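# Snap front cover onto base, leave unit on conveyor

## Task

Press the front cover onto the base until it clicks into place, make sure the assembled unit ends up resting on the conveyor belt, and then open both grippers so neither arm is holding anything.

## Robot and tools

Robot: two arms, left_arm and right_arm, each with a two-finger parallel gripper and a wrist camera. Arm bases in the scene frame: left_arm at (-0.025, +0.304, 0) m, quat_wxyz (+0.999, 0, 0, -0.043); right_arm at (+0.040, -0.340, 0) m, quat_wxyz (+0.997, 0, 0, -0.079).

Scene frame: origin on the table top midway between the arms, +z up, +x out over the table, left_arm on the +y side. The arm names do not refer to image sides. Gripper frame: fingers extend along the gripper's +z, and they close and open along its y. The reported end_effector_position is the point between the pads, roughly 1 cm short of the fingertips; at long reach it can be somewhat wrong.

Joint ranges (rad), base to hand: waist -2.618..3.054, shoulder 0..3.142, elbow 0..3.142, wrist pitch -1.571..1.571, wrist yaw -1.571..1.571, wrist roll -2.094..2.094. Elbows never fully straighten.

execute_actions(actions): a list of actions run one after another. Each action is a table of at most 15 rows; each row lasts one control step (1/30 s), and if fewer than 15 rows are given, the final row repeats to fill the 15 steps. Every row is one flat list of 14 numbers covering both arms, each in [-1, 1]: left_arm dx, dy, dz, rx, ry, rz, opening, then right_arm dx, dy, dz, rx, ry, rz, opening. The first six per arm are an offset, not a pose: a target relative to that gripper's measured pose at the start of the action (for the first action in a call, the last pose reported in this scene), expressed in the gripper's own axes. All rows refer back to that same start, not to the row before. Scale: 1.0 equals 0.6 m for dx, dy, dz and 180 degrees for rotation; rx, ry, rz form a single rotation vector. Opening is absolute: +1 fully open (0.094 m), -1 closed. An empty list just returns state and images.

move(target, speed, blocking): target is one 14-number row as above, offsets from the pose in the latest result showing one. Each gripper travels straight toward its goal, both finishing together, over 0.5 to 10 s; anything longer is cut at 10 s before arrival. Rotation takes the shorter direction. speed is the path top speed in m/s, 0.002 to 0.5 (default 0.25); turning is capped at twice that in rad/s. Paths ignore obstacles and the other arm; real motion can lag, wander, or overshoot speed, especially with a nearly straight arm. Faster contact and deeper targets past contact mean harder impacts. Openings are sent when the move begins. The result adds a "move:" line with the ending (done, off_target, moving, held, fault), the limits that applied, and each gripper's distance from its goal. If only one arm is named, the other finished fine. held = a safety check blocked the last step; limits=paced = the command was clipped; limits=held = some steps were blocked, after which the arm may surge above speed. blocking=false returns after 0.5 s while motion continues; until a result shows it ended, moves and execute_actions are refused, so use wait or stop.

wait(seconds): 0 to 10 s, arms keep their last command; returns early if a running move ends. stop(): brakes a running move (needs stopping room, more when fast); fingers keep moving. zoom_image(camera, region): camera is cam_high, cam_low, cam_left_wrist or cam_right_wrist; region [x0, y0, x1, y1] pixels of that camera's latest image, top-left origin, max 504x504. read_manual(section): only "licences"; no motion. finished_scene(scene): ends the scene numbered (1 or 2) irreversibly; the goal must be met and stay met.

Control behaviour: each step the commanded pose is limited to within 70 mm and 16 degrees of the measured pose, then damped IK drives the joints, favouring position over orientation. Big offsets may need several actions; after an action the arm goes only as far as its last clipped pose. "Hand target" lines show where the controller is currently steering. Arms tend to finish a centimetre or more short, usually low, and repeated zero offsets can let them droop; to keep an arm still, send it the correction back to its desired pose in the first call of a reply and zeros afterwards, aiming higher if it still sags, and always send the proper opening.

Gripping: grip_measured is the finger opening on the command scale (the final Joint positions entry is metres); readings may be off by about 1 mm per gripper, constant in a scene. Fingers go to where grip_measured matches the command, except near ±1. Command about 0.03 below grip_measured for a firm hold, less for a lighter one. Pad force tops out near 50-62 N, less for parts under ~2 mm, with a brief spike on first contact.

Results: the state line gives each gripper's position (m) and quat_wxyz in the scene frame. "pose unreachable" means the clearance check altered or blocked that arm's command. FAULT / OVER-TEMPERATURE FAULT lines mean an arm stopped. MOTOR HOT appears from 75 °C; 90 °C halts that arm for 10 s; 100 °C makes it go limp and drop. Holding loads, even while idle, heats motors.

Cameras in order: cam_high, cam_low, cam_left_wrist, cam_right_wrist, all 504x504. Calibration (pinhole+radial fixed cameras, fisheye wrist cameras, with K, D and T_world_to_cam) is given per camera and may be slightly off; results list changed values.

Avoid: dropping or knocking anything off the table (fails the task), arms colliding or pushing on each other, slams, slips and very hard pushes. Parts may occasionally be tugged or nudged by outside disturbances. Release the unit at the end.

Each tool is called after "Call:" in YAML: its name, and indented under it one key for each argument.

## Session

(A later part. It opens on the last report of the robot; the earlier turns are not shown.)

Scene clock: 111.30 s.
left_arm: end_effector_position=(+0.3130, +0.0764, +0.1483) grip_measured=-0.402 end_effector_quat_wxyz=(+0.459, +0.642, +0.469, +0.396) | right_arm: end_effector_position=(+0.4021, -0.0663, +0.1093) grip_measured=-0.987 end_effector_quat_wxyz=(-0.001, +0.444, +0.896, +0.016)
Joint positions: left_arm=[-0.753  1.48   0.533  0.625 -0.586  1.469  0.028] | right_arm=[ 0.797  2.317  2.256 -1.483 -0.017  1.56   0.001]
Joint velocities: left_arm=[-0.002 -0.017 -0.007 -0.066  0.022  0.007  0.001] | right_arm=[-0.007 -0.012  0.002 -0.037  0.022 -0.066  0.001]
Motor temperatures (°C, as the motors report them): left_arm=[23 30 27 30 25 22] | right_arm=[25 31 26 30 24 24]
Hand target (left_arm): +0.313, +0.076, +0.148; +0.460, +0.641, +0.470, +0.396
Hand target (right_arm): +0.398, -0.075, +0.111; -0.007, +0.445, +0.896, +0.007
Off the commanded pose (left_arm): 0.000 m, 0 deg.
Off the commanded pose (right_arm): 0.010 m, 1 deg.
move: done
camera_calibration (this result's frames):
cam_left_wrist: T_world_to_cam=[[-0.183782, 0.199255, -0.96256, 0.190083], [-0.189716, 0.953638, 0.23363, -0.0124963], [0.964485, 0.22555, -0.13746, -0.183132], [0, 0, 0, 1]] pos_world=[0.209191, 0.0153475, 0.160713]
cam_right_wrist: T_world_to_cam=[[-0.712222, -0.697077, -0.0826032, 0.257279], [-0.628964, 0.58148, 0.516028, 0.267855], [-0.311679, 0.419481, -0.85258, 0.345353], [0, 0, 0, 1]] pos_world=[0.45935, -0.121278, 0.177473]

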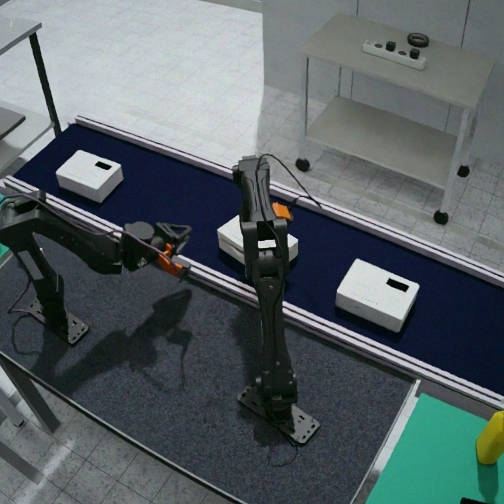

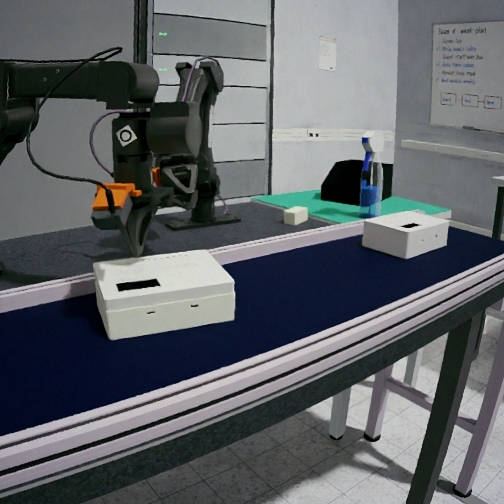

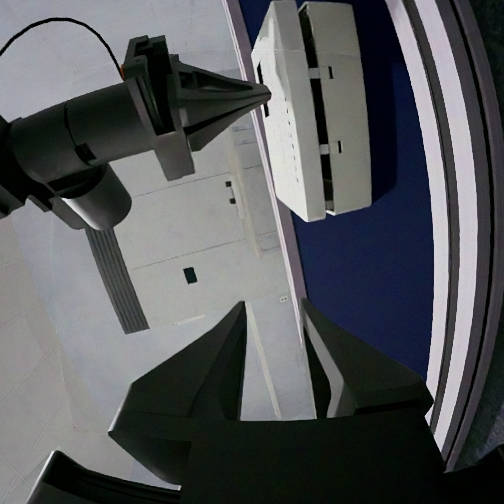

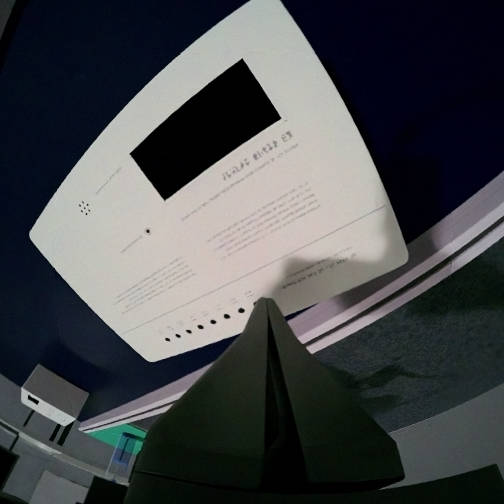

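Call:
move:
  target: [0,0,0,0,0,0,-0.4, 0,-0.035,0.125,0,0,0,-1]
  speed: 0.04

Scene clock: 113.57 s.
left_arm: end_effector_position=(+0.3130, +0.0764, +0.1483) grip_measured=-0.402 end_effector_quat_wxyz=(+0.459, +0.642, +0.468, +0.397) | right_arm: end_effector_position=(+0.3984, -0.0685, +0.0951) grip_measured=-0.987 end_effector_quat_wxyz=(+0.028, +0.442, +0.893, +0.076)
Joint positions: left_arm=[-0.753  1.48   0.533  0.625 -0.586  1.471  0.028] | right_arm=[ 0.797  2.119  1.864 -1.154 -0.02   1.56   0.001]
Joint velocities: left_arm=[ 0.002  0.017  0.002 -0.051 -0.007  0.081  0.001] | right_arm=[-0.002  0.007 -0.002  0.037  0.007 -0.007  0.001]
Motor temperatures (°C, as the motors report them): left_arm=[23 29 27 30 25 22] | right_arm=[25 31 26 30 24 24]
Hand target (left_arm): +0.313, +0.076, +0.148; +0.459, +0.642, +0.469, +0.396
Hand target (right_arm): +0.382, -0.078, +0.039; -0.001, +0.444, +0.896, +0.016
Off the commanded pose (left_arm): 0.000 m, 0 deg.
Off the commanded pose (right_arm): 0.063 m, 8 deg.
move: off_target (right_arm)
camera_calibration (this result's frames):
cam_left_wrist: T_world_to_cam=[[-0.183282, 0.201072, -0.962277, 0.189746], [-0.189334, 0.953313, 0.23526, -0.0128329], [0.964656, 0.225311, -0.136655, -0.183286], [0, 0, 0, 1]] pos_world=[0.209156, 0.0153776, 0.16056]
cam_right_wrist: T_world_to_cam=[[-0.69598, -0.685306, -0.2144, 0.258787], [-0.682975, 0.539586, 0.492333, 0.294998], [-0.221712, 0.489084, -0.843588, 0.301071], [0, 0, 0, 1]] pos_world=[0.448339, -0.129077, 0.164227]

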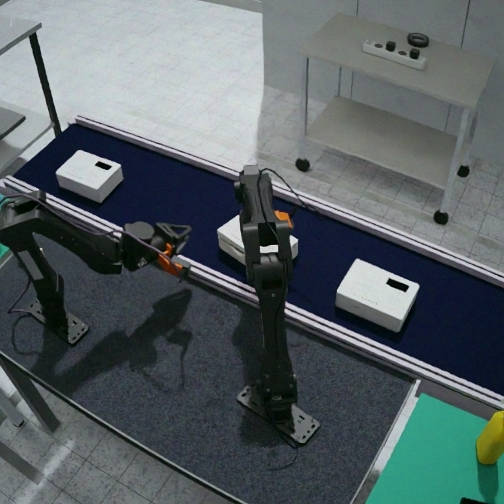

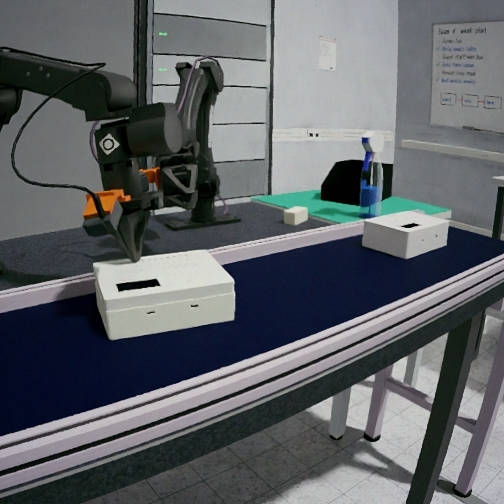

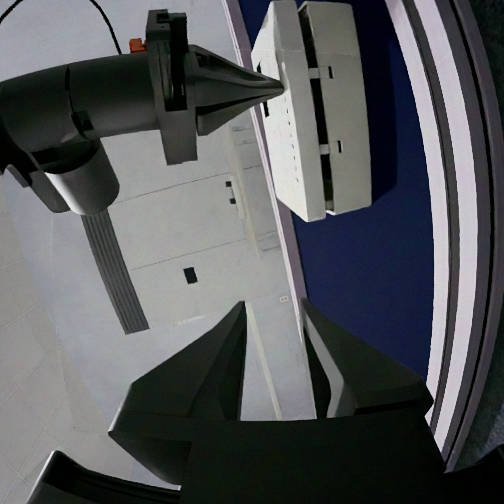

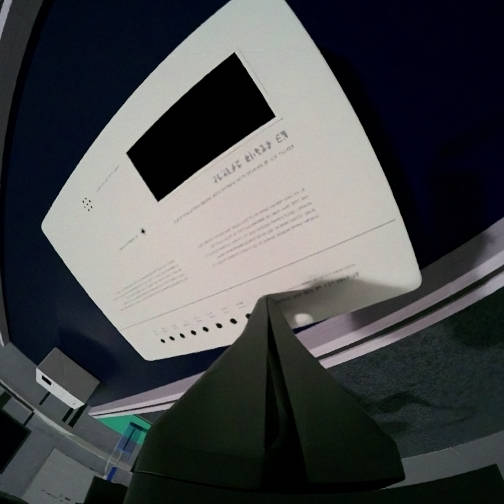

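Call:
zoom_image:
  camera: "cam_left_wrist"
  region: [240, 0, 400, 230]

Call:
zoom_image:
  camera: "cam_low"
  region: [70, 220, 250, 350]

Region (240, 0, 400, 230) of cam_left_wrist's 504x504 image, scaled by 2.191, with more detail than that image has; it fills the left 351 columns of this view, and the rest is white.

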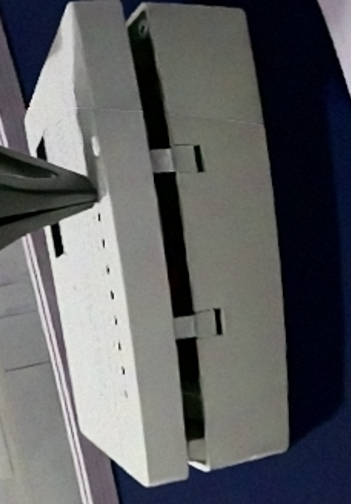

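Region (70, 220, 250, 350) of cam_low's 504x504 image, scaled by 2.800, with more detail than that image has.

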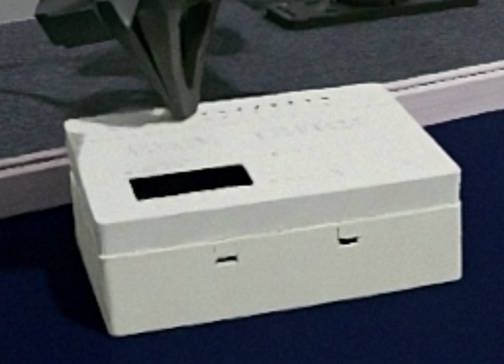

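Call:
move:
  target: [-0.069,0.031,0.187,0.26,0.26,-0.449,-1, 0,0,0,0,0,0,-1]
  speed: 0.3

Scene clock: 118.50 s.
left_arm: end_effector_position=(+0.3751, +0.0253, +0.1398) grip_measured=-0.996 end_effector_quat_wxyz=(+0.295, +0.377, +0.859, +0.182) | right_arm: end_effector_position=(+0.4059, -0.0729, +0.0988) grip_measured=-0.987 end_effector_quat_wxyz=(+0.033, +0.450, +0.888, +0.085)
Joint positions: left_arm=[-0.718  1.991  1.666 -0.78  -0.554  0.157  0.   ] | right_arm=[ 0.779  2.112  1.865 -1.142 -0.021  1.56   0.001]
Joint velocities: left_arm=[-0.007 -0.007 -0.012 -0.051 -0.007 -0.037  0.001] | right_arm=[-0.012  0.002 -0.007  0.051  0.066  0.022 -0.   ]
Motor temperatures (°C, as the motors report them): left_arm=[23 29 28 30 25 22] | right_arm=[25 31 26 30 24 24]
Hand target (left_arm): +0.375, +0.026, +0.140; +0.297, +0.376, +0.858, +0.183
Hand target (right_arm): +0.398, -0.069, +0.095; +0.028, +0.442, +0.893, +0.076
Off the commanded pose (left_arm): 0.041 m, 41 deg; orientation clipped at the last step of the last action.
Off the commanded pose (right_arm): 0.009 m, 2 deg.
move: held (left_arm); limits=paced,held; held on 38 of 101 steps (left_arm), including the last (left_arm)
pose unreachable (left arm): on one or more control steps of this call, first in action 0 (counted from 0), this arm could not follow its commanded pose, so it was not sent that pose on those steps. On the call's last step it was still not sent that pose. It may still have moved: this result reports where it is.
cause: the commanded pose would bring a part of the arm too close to another arm (this arm's wrist (the part past joint 4) and the other arm's wrist (the part past joint 4)).
camera_calibration (this result's frames):
cam_left_wrist: T_world_to_cam=[[-0.552863, -0.590069, -0.588355, 0.309628], [-0.746825, 0.664057, 0.0357823, 0.293937], [0.369587, 0.459181, -0.807811, 0.0782992], [0, 0, 0, 1]] pos_world=[0.361763, -0.0484425, 0.234904]
cam_right_wrist: T_world_to_cam=[[-0.704742, -0.669723, -0.234115, 0.268461], [-0.680768, 0.545458, 0.488908, 0.300557], [-0.199733, 0.503932, -0.840333, 0.299876], [0, 0, 0, 1]] pos_world=[0.4537, -0.135264, 0.167902]

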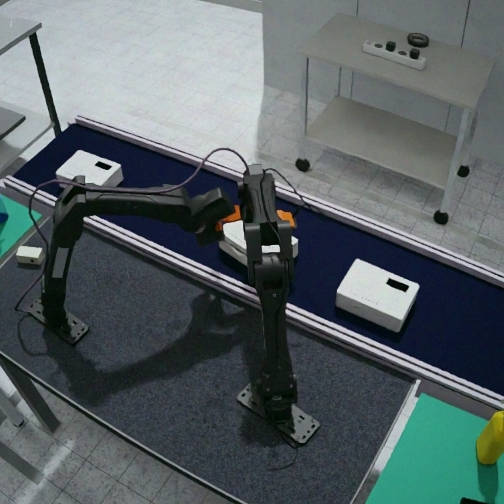

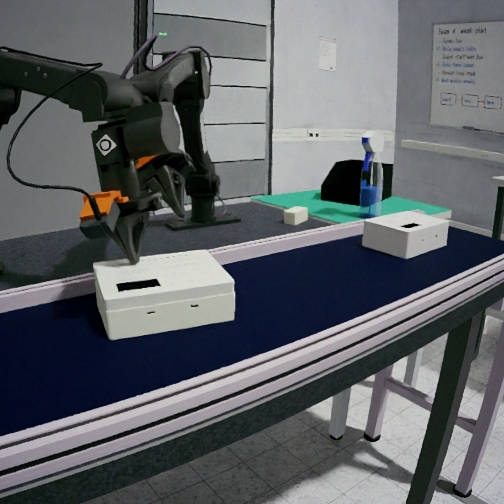

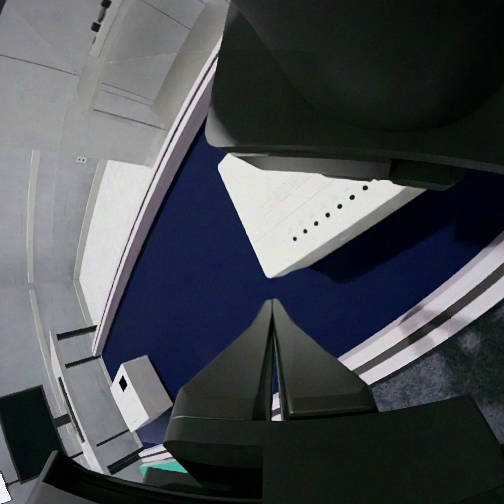

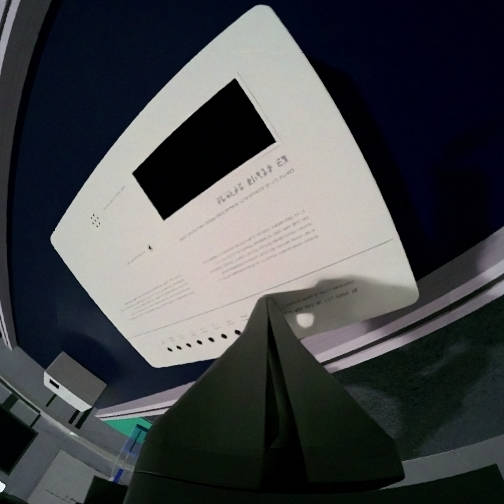

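Call:
move:
  target: [0.1125,0.078,-0.022,0,0,0,-1, 0,0,0,0,0,0,-1]
  speed: 0.2

Call:
move:
  target: [0,0,0,0.096,0.158,-0.583,-1, 0,0,0,0,0,0,-1]
  speed: 0.5

Scene clock: 120.07 s.
left_arm: end_effector_position=(+0.3548, +0.1060, +0.1494) grip_measured=-0.996 end_effector_quat_wxyz=(+0.287, +0.378, +0.860, +0.188) | right_arm: end_effector_position=(+0.4059, -0.0729, +0.0988) grip_measured=-0.987 end_effector_quat_wxyz=(+0.033, +0.450, +0.888, +0.085)
Joint positions: left_arm=[-0.599  1.721  1.352 -0.693 -0.505  0.278  0.   ] | right_arm=[ 0.779  2.112  1.865 -1.142 -0.021  1.56   0.001]
Joint velocities: left_arm=[ 0.002 -0.012  0.007  0.022  0.022  0.066 -0.001] | right_arm=[-0.002 -0.017 -0.007 -0.007  0.066 -0.037 -0.001]
Motor temperatures (°C, as the motors report them): left_arm=[23 29 27 30 25 22] | right_arm=[25 31 26 30 24 24]
Hand target (left_arm): +0.356, +0.105, +0.152; +0.295, +0.377, +0.859, +0.182
Hand target (right_arm): +0.406, -0.073, +0.099; +0.033, +0.450, +0.888, +0.085
Off the commanded pose (left_arm): 0.001 m, 1 deg.
Off the commanded pose (right_arm): 0.000 m, 0 deg.
move: done
camera_calibration (this result's frames):
cam_left_wrist: T_world_to_cam=[[-0.556709, -0.58227, -0.592484, 0.352856], [-0.748628, 0.660785, 0.0540323, 0.223048], [0.360043, 0.47363, -0.803768, 0.0577216], [0, 0, 0, 1]] pos_world=[0.342636, 0.0307322, 0.243405]
cam_right_wrist: T_world_to_cam=[[-0.704742, -0.669723, -0.234115, 0.268461], [-0.680768, 0.545458, 0.488908, 0.300557], [-0.199733, 0.503932, -0.840333, 0.299876], [0, 0, 0, 1]] pos_world=[0.4537, -0.135264, 0.167902]

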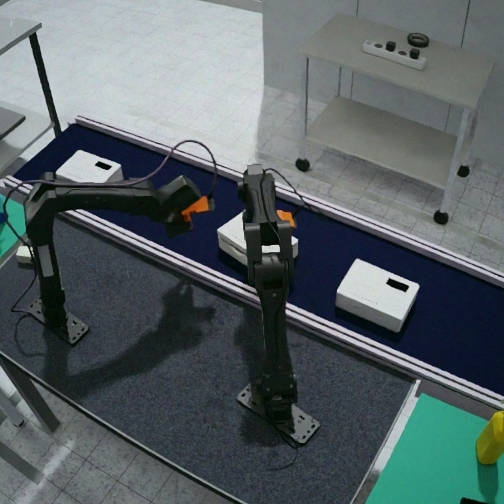

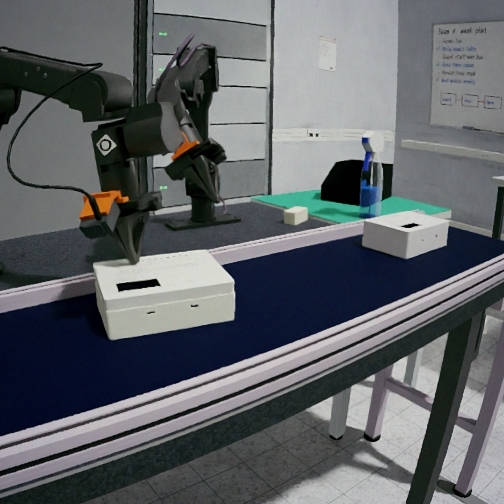

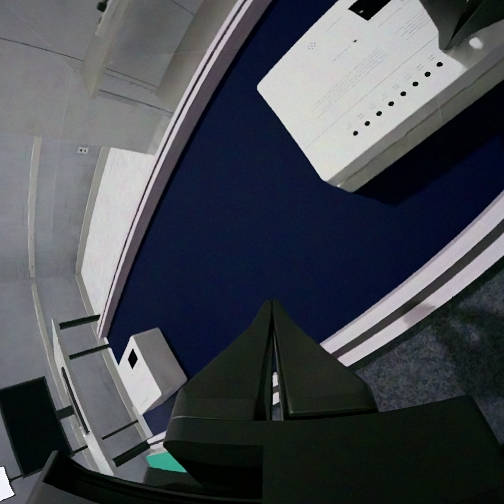

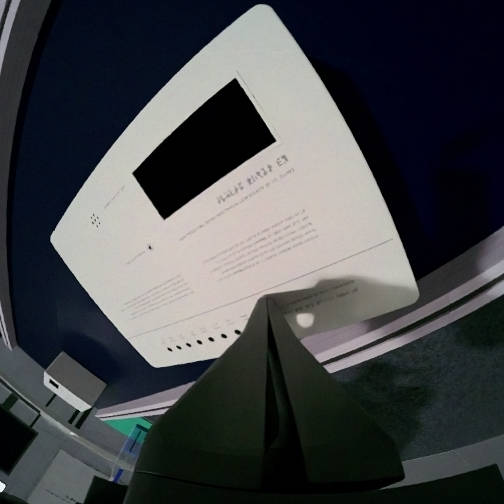

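Scene clock: 122.70 s.
left_arm: end_effector_position=(+0.3553, +0.1036, +0.1475) grip_measured=-0.996 end_effector_quat_wxyz=(+0.079, -0.453, +0.877, -0.141) | right_arm: end_effector_position=(+0.4059, -0.0729, +0.0988) grip_measured=-0.987 end_effector_quat_wxyz=(+0.033, +0.450, +0.888, +0.085)
Joint positions: left_arm=[-0.386  1.877  1.687 -1.058  0.036 -1.432  0.   ] | right_arm=[ 0.779  2.112  1.865 -1.142 -0.021  1.56   0.001]
Joint velocities: left_arm=[-0.017 -0.007 -0.012  0.022  0.066 -0.051  0.   ] | right_arm=[ 0.007 -0.007 -0.002  0.007 -0.066 -0.007 -0.   ]
Motor temperatures (°C, as the motors report them): left_arm=[23 30 28 29 25 22] | right_arm=[25 31 26 30 24 24]
Hand target (left_arm): +0.356, +0.107, +0.150; +0.081, -0.459, +0.872, -0.147
Hand target (right_arm): +0.406, -0.073, +0.099; +0.033, +0.450, +0.888, +0.085
Off the commanded pose (left_arm): 0.003 m, 1 deg.
Off the commanded pose (right_arm): 0.000 m, 0 deg.
move: done
camera_calibration (this result's frames):
cam_left_wrist: T_world_to_cam=[[0.73811, -0.613217, 0.28135, -0.235158], [-0.671101, -0.624414, 0.399662, 0.279747], [-0.0694007, -0.483809, -0.872418, 0.319004], [0, 0, 0, 1]] pos_world=[0.38345, 0.184813, 0.232662]
cam_right_wrist: T_world_to_cam=[[-0.704742, -0.669723, -0.234115, 0.268461], [-0.680768, 0.545458, 0.488908, 0.300557], [-0.199733, 0.503932, -0.840333, 0.299876], [0, 0, 0, 1]] pos_world=[0.4537, -0.135264, 0.167902]

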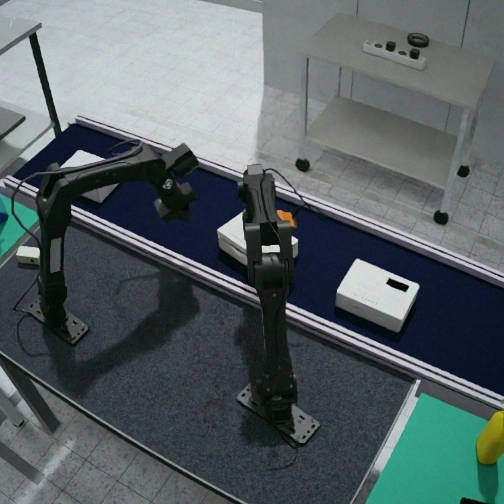

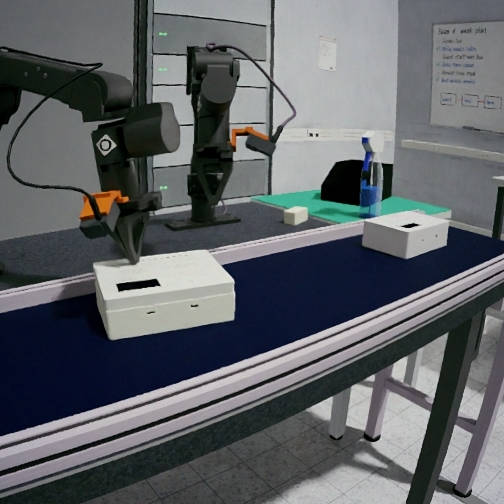

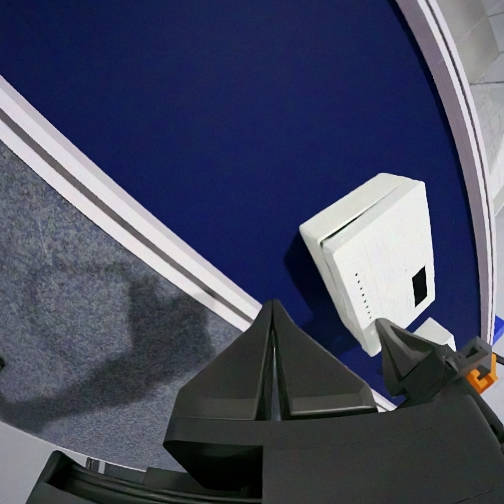

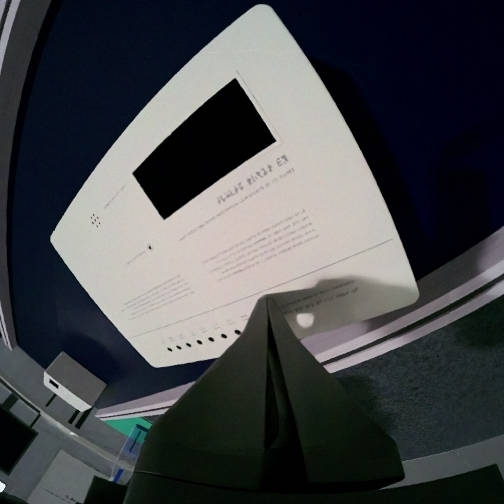

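Call:
move:
  target: [0.059,-0.141,0.082,0,0,0,-1, -0.025,-0.036,-0.03,0.05,0,0,-1]
  speed: 0.15

Scene clock: 125.30 s.
left_arm: end_effector_position=(+0.4137, +0.0184, +0.1229) grip_measured=-0.996 end_effector_quat_wxyz=(+0.073, -0.452, +0.876, -0.150) | right_arm: end_effector_position=(+0.3908, -0.0969, +0.1090) grip_measured=-0.987 end_effector_quat_wxyz=(-0.003, +0.450, +0.893, +0.017)
Joint positions: left_arm=[-0.485  2.286  2.203 -1.153  0.024 -1.526  0.   ] | right_arm=[ 0.753  2.171  2.014 -1.387 -0.022  1.528  0.001]
Joint velocities: left_arm=[-0.002  0.012 -0.002 -0.022 -0.022  0.051 -0.001] | right_arm=[ 0.002  0.007 -0.007 -0.022 -0.081 -0.037  0.   ]
Motor temperatures (°C, as the motors report them): left_arm=[23 30 28 29 25 22] | right_arm=[25 31 27 30 24 24]
Hand target (left_arm): +0.412, +0.020, +0.125; +0.079, -0.453, +0.877, -0.141
Hand target (right_arm): +0.395, -0.100, +0.112; -0.003, +0.450, +0.893, +0.016
Off the commanded pose (left_arm): 0.005 m, 1 deg.
Off the commanded pose (right_arm): 0.006 m, 0 deg.
move: done
camera_calibration (this result's frames):
cam_left_wrist: T_world_to_cam=[[0.735031, -0.611463, 0.29299, -0.323744], [-0.674011, -0.611931, 0.413823, 0.274828], [-0.0737481, -0.501651, -0.861921, 0.261244], [0, 0, 0, 1]] pos_world=[0.442465, 0.101271, 0.206295]
cam_right_wrist: T_world_to_cam=[[-0.720591, -0.688455, -0.0823288, 0.231913], [-0.620512, 0.587338, 0.519615, 0.275574], [-0.309377, 0.425516, -0.850425, 0.353856], [0, 0, 0, 1]] pos_world=[0.447586, -0.152764, 0.176829]

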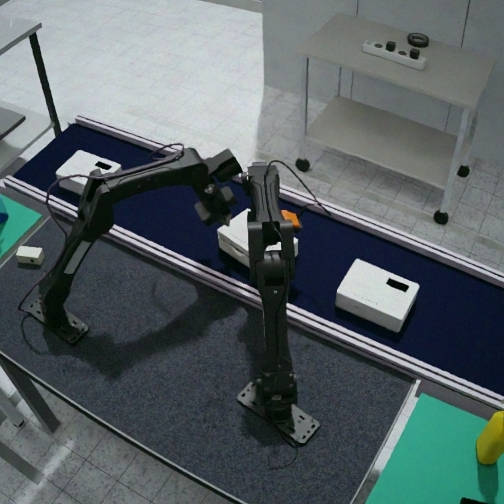

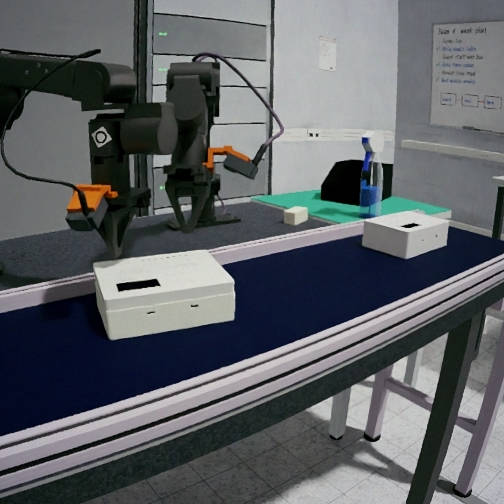

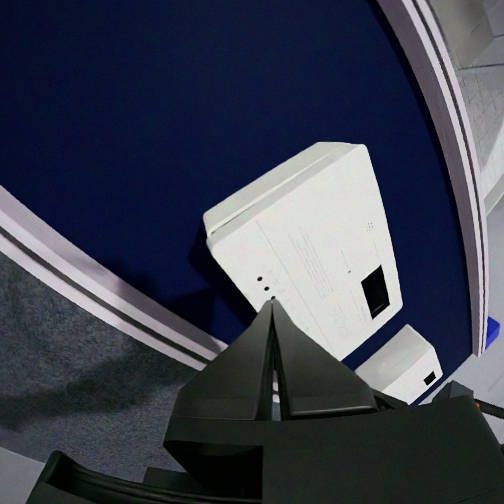

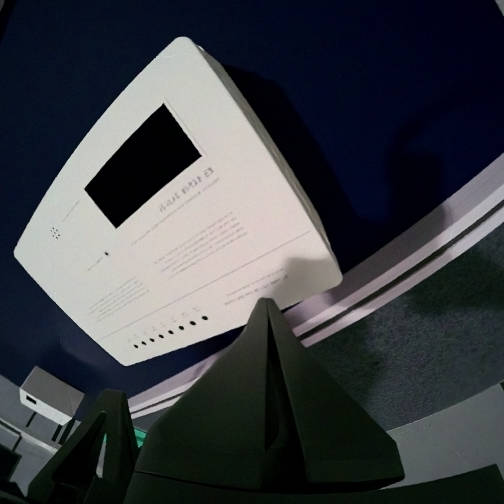

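Call:
move:
  target: [0,0.013,0.04,0,0,0,-1, 0,0,0.015,0,0,0,-1]
  speed: 0.05

Scene clock: 126.43 s.
left_arm: end_effector_position=(+0.4131, +0.0188, +0.0935) grip_measured=-0.996 end_effector_quat_wxyz=(+0.069, -0.452, +0.877, -0.144) | right_arm: end_effector_position=(+0.3922, -0.0960, +0.1036) grip_measured=-0.987 end_effector_quat_wxyz=(-0.002, +0.450, +0.893, +0.019)
Joint positions: left_arm=[-0.485  2.286  2.09  -1.055  0.024 -1.526  0.   ] | right_arm=[ 0.753  2.171  1.992 -1.361 -0.022  1.528  0.001]
Joint velocities: left_arm=[-0.007 -0.027  0.012  0.037 -0.007  0.081 -0.001] | right_arm=[-0.007  0.007  0.007 -0.037 -0.022  0.007 -0.   ]
Motor temperatures (°C, as the motors report them): left_arm=[23 30 28 29 25 22] | right_arm=[25 31 26 30 24 24]
Hand target (left_arm): +0.414, +0.018, +0.098; +0.073, -0.452, +0.876, -0.150
Hand target (right_arm): +0.391, -0.097, +0.100; -0.003, +0.450, +0.893, +0.017
Off the commanded pose (left_arm): 0.004 m, 1 deg.
Off the commanded pose (right_arm): 0.004 m, 0 deg.
move: done
camera_calibration (this result's frames):
cam_left_wrist: T_world_to_cam=[[0.738854, -0.613464, 0.278848, -0.314739], [-0.668553, -0.615469, 0.417414, 0.284323], [-0.0844469, -0.494833, -0.864875, 0.240594], [0, 0, 0, 1]] pos_world=[0.442949, 0.100965, 0.177168]
cam_right_wrist: T_world_to_cam=[[-0.720243, -0.68822, -0.0872006, 0.233455], [-0.622644, 0.585895, 0.518691, 0.279493], [-0.305883, 0.427879, -0.850503, 0.348127], [0, 0, 0, 1]] pos_world=[0.448655, -0.152041, 0.17147]

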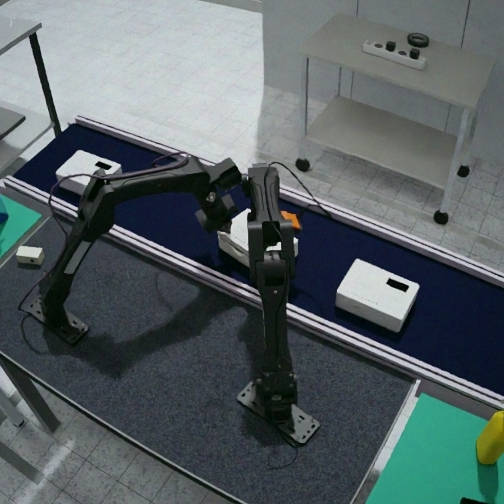

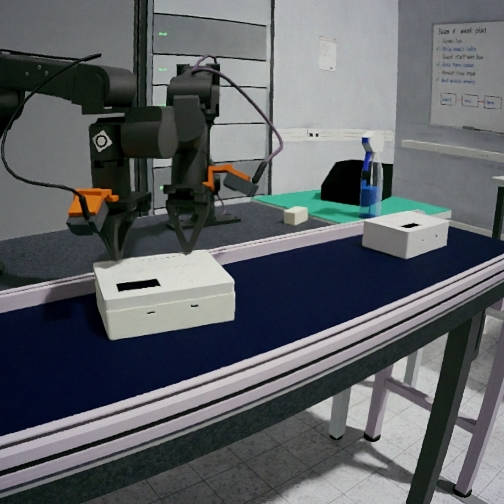

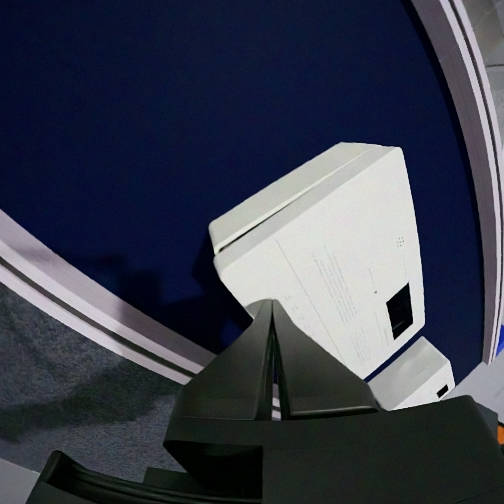

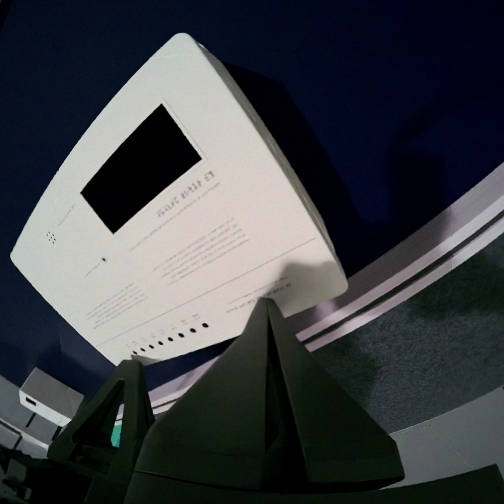

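Call:
move:
  target: [0,0.063,0.084,0,0,0,-1, 0,-0.03,0.108,0,0,0,-1]
  speed: 0.04

Scene clock: 128.57 s.
left_arm: end_effector_position=(+0.4231, +0.0120, +0.0876) grip_measured=-0.997 end_effector_quat_wxyz=(+0.111, -0.443, +0.863, -0.217) | right_arm: end_effector_position=(+0.3909, -0.0967, +0.0949) grip_measured=-0.987 end_effector_quat_wxyz=(+0.029, +0.448, +0.891, +0.074)
Joint positions: left_arm=[-0.485  2.163  1.799 -0.714  0.026 -1.526  0.   ] | right_arm=[ 0.753  2.028  1.727 -1.113 -0.023  1.528  0.001]
Joint velocities: left_arm=[-0.007 -0.007  0.012 -0.037  0.007 -0.022  0.   ] | right_arm=[ 0.002  0.002 -0.007 -0.037  0.022  0.022 -0.001]
Motor temperatures (°C, as the motors report them): left_arm=[23 30 27 29 25 22] | right_arm=[25 31 26 30 24 24]
Hand target (left_arm): +0.396, +0.031, +0.038; +0.069, -0.452, +0.877, -0.145
Hand target (right_arm): +0.375, -0.106, +0.043; -0.002, +0.450, +0.893, +0.018
Off the commanded pose (left_arm): 0.063 m, 10 deg.
Off the commanded pose (right_arm): 0.059 m, 7 deg.
move: off_target (left_arm, right_arm)
camera_calibration (this result's frames):
cam_left_wrist: T_world_to_cam=[[0.68655, -0.58002, 0.438435, -0.316819], [-0.726152, -0.577489, 0.37311, 0.317055], [0.0367798, -0.574529, -0.817658, 0.178505], [0, 0, 0, 1]] pos_world=[0.441177, 0.10189, 0.166564]
cam_right_wrist: T_world_to_cam=[[-0.704677, -0.67764, -0.210319, 0.237942], [-0.675373, 0.549749, 0.491577, 0.303291], [-0.217489, 0.488447, -0.845055, 0.31146], [0, 0, 0, 1]] pos_world=[0.440246, -0.157626, 0.164154]

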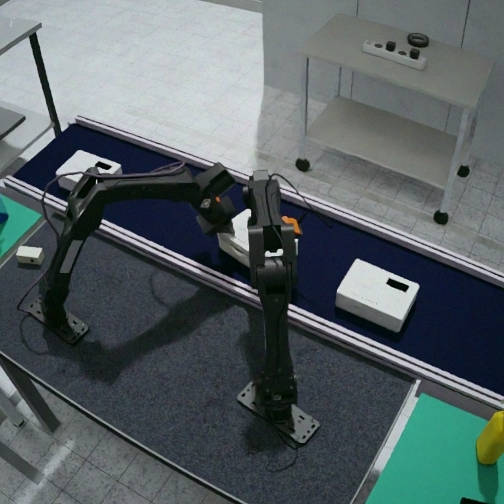

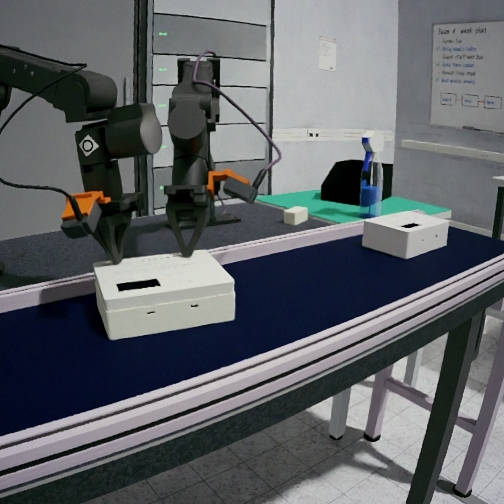

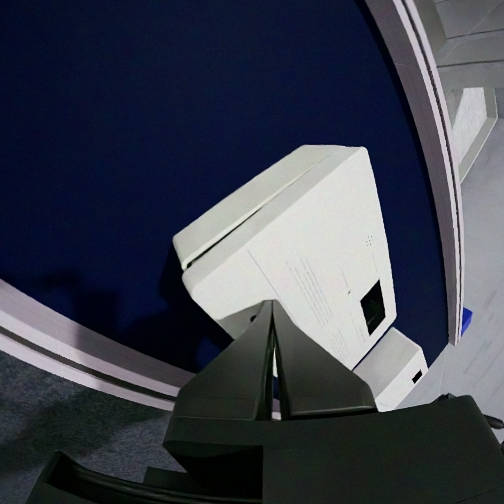

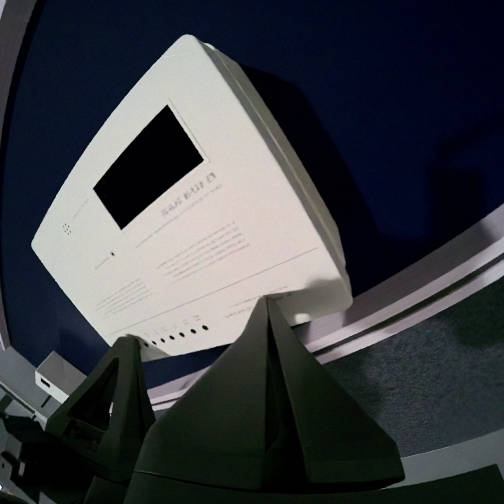

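Call:
zoom_image:
  camera: "cam_low"
  region: [80, 240, 250, 350]

Call:
zoom_image:
  camera: "cam_left_wrist"
  region: [160, 130, 400, 330]

Call:
zoom_image:
  camera: "cam_right_wrist"
  region: [160, 20, 400, 330]

Region (80, 240, 250, 350) of cam_low's 504x504 image, scaled by 2.965, with more detail than that image has; it fills the top 326 rows of this view, and the rest is white.

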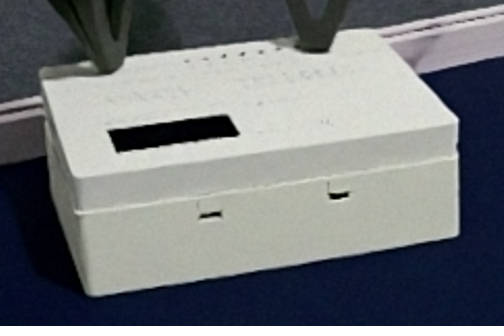

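Region (160, 130, 400, 330) of cam_left_wrist's 504x504 image, scaled by 2.100, with more detail than that image has.

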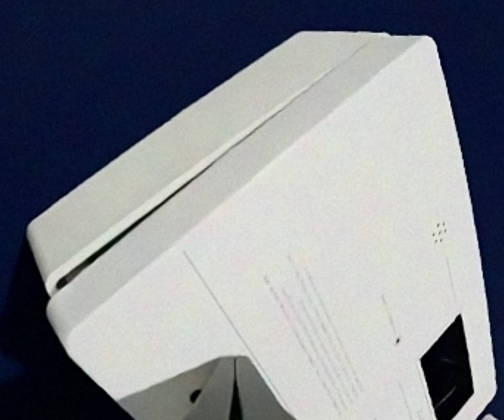

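Region (160, 20, 400, 330) of cam_right_wrist's 504x504 image, scaled by 1.626, with more detail than that image has; it fills the left 390 columns of this view, and the rest is white.

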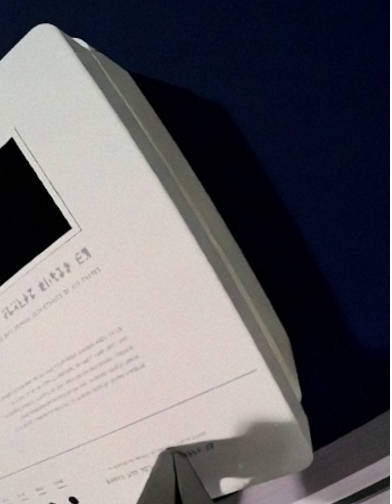

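Call:
execute_actions:
  actions:
    - [[0,0.091,0.053,-0.055,0,0,-1, -0.004,-0.042,0.088,0.04,0,0,-1],[0,0.091,0.053,-0.055,0,0,-1, -0.004,-0.042,0.088,0.04,0,0,-1],[0,0.091,0.053,-0.055,0,0,-1, -0.008,-0.038,0.089,0.04,0,0,-1],[0,0.091,0.053,-0.055,0,0,-1, -0.008,-0.038,0.089,0.04,0,0,-1],[0,0.091,0.053,-0.055,0,0,-1, -0.012,-0.034,0.09,0.04,0,0,-1],[0,0.091,0.053,-0.055,0,0,-1, -0.012,-0.034,0.09,0.04,0,0,-1],[0,0.091,0.053,-0.055,0,0,-1, -0.016,-0.03,0.091,0.04,0,0,-1],[0,0.091,0.053,-0.055,0,0,-1, -0.016,-0.03,0.091,0.04,0,0,-1],[0,0.091,0.053,-0.055,0,0,-1, -0.02,-0.027,0.092,0.04,0,0,-1],[0,0.091,0.053,-0.055,0,0,-1, -0.02,-0.027,0.092,0.04,0,0,-1],[0,0.091,0.053,-0.055,0,0,-1, -0.025,-0.022,0.093,0.04,0,0,-1],[0,0.091,0.053,-0.055,0,0,-1, -0.025,-0.022,0.093,0.04,0,0,-1],[0,0.091,0.053,-0.055,0,0,-1, -0.03,-0.018,0.0945,0.04,0,0,-1]]

Scene clock: 130.17 s.
left_arm: end_effector_position=(+0.4240, +0.0114, +0.0874) grip_measured=-0.997 end_effector_quat_wxyz=(+0.112, -0.443, +0.862, -0.220) | right_arm: end_effector_position=(+0.3999, -0.0950, +0.0944) grip_measured=-0.987 end_effector_quat_wxyz=(+0.024, +0.445, +0.891, +0.089)
Joint positions: left_arm=[-0.485  2.163  1.796 -0.705  0.026 -1.526  0.   ] | right_arm=[ 0.734  2.042  1.742 -1.093 -0.049  1.507  0.001]
Joint velocities: left_arm=[ 0.007 -0.007 -0.012 -0.037  0.007 -0.022 -0.   ] | right_arm=[-0.081  0.11   0.125 -0.051 -0.007 -0.051 -0.   ]
Motor temperatures (°C, as the motors report them): left_arm=[23 30 27 29 25 22] | right_arm=[25 31 26 30 24 24]
Hand target (left_arm): +0.396, +0.032, +0.038; +0.072, -0.452, +0.878, -0.143
Hand target (right_arm): +0.394, -0.113, +0.041; -0.001, +0.447, +0.894, +0.019
Off the commanded pose (left_arm): 0.064 m, 10 deg.
Off the commanded pose (right_arm): 0.060 m, 9 deg.
camera_calibration (this result's frames):
cam_left_wrist: T_world_to_cam=[[0.684426, -0.578659, 0.443526, -0.317317], [-0.727945, -0.576339, 0.371389, 0.318364], [0.0407142, -0.57705, -0.815693, 0.176153], [0, 0, 0, 1]] pos_world=[0.441759, 0.101517, 0.166188]
cam_right_wrist: T_world_to_cam=[[-0.699496, -0.675109, -0.234379, 0.245749], [-0.681137, 0.530593, 0.504504, 0.307911], [-0.216235, 0.512542, -0.830989, 0.312637], [0, 0, 0, 1]] pos_world=[0.449233, -0.157707, 0.162054]

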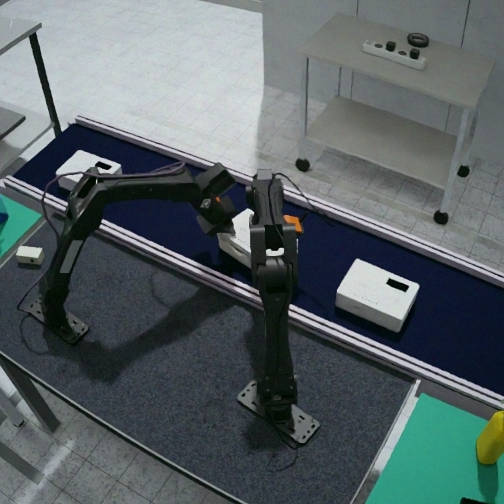

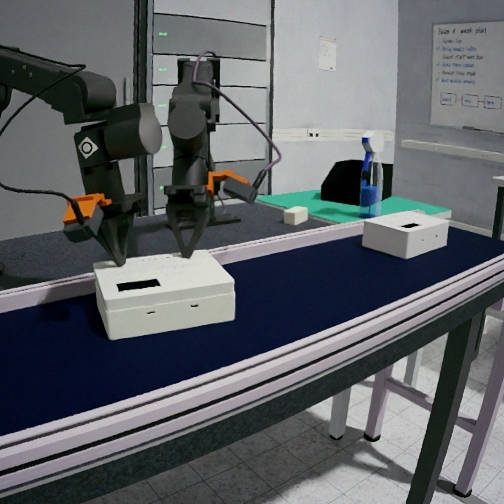

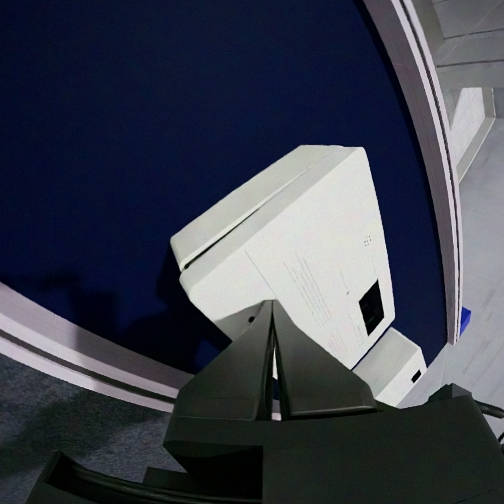

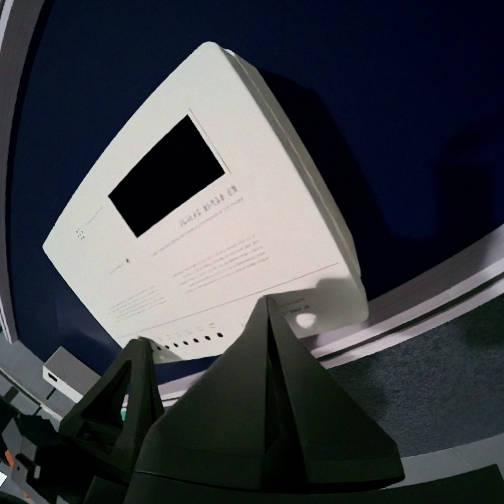

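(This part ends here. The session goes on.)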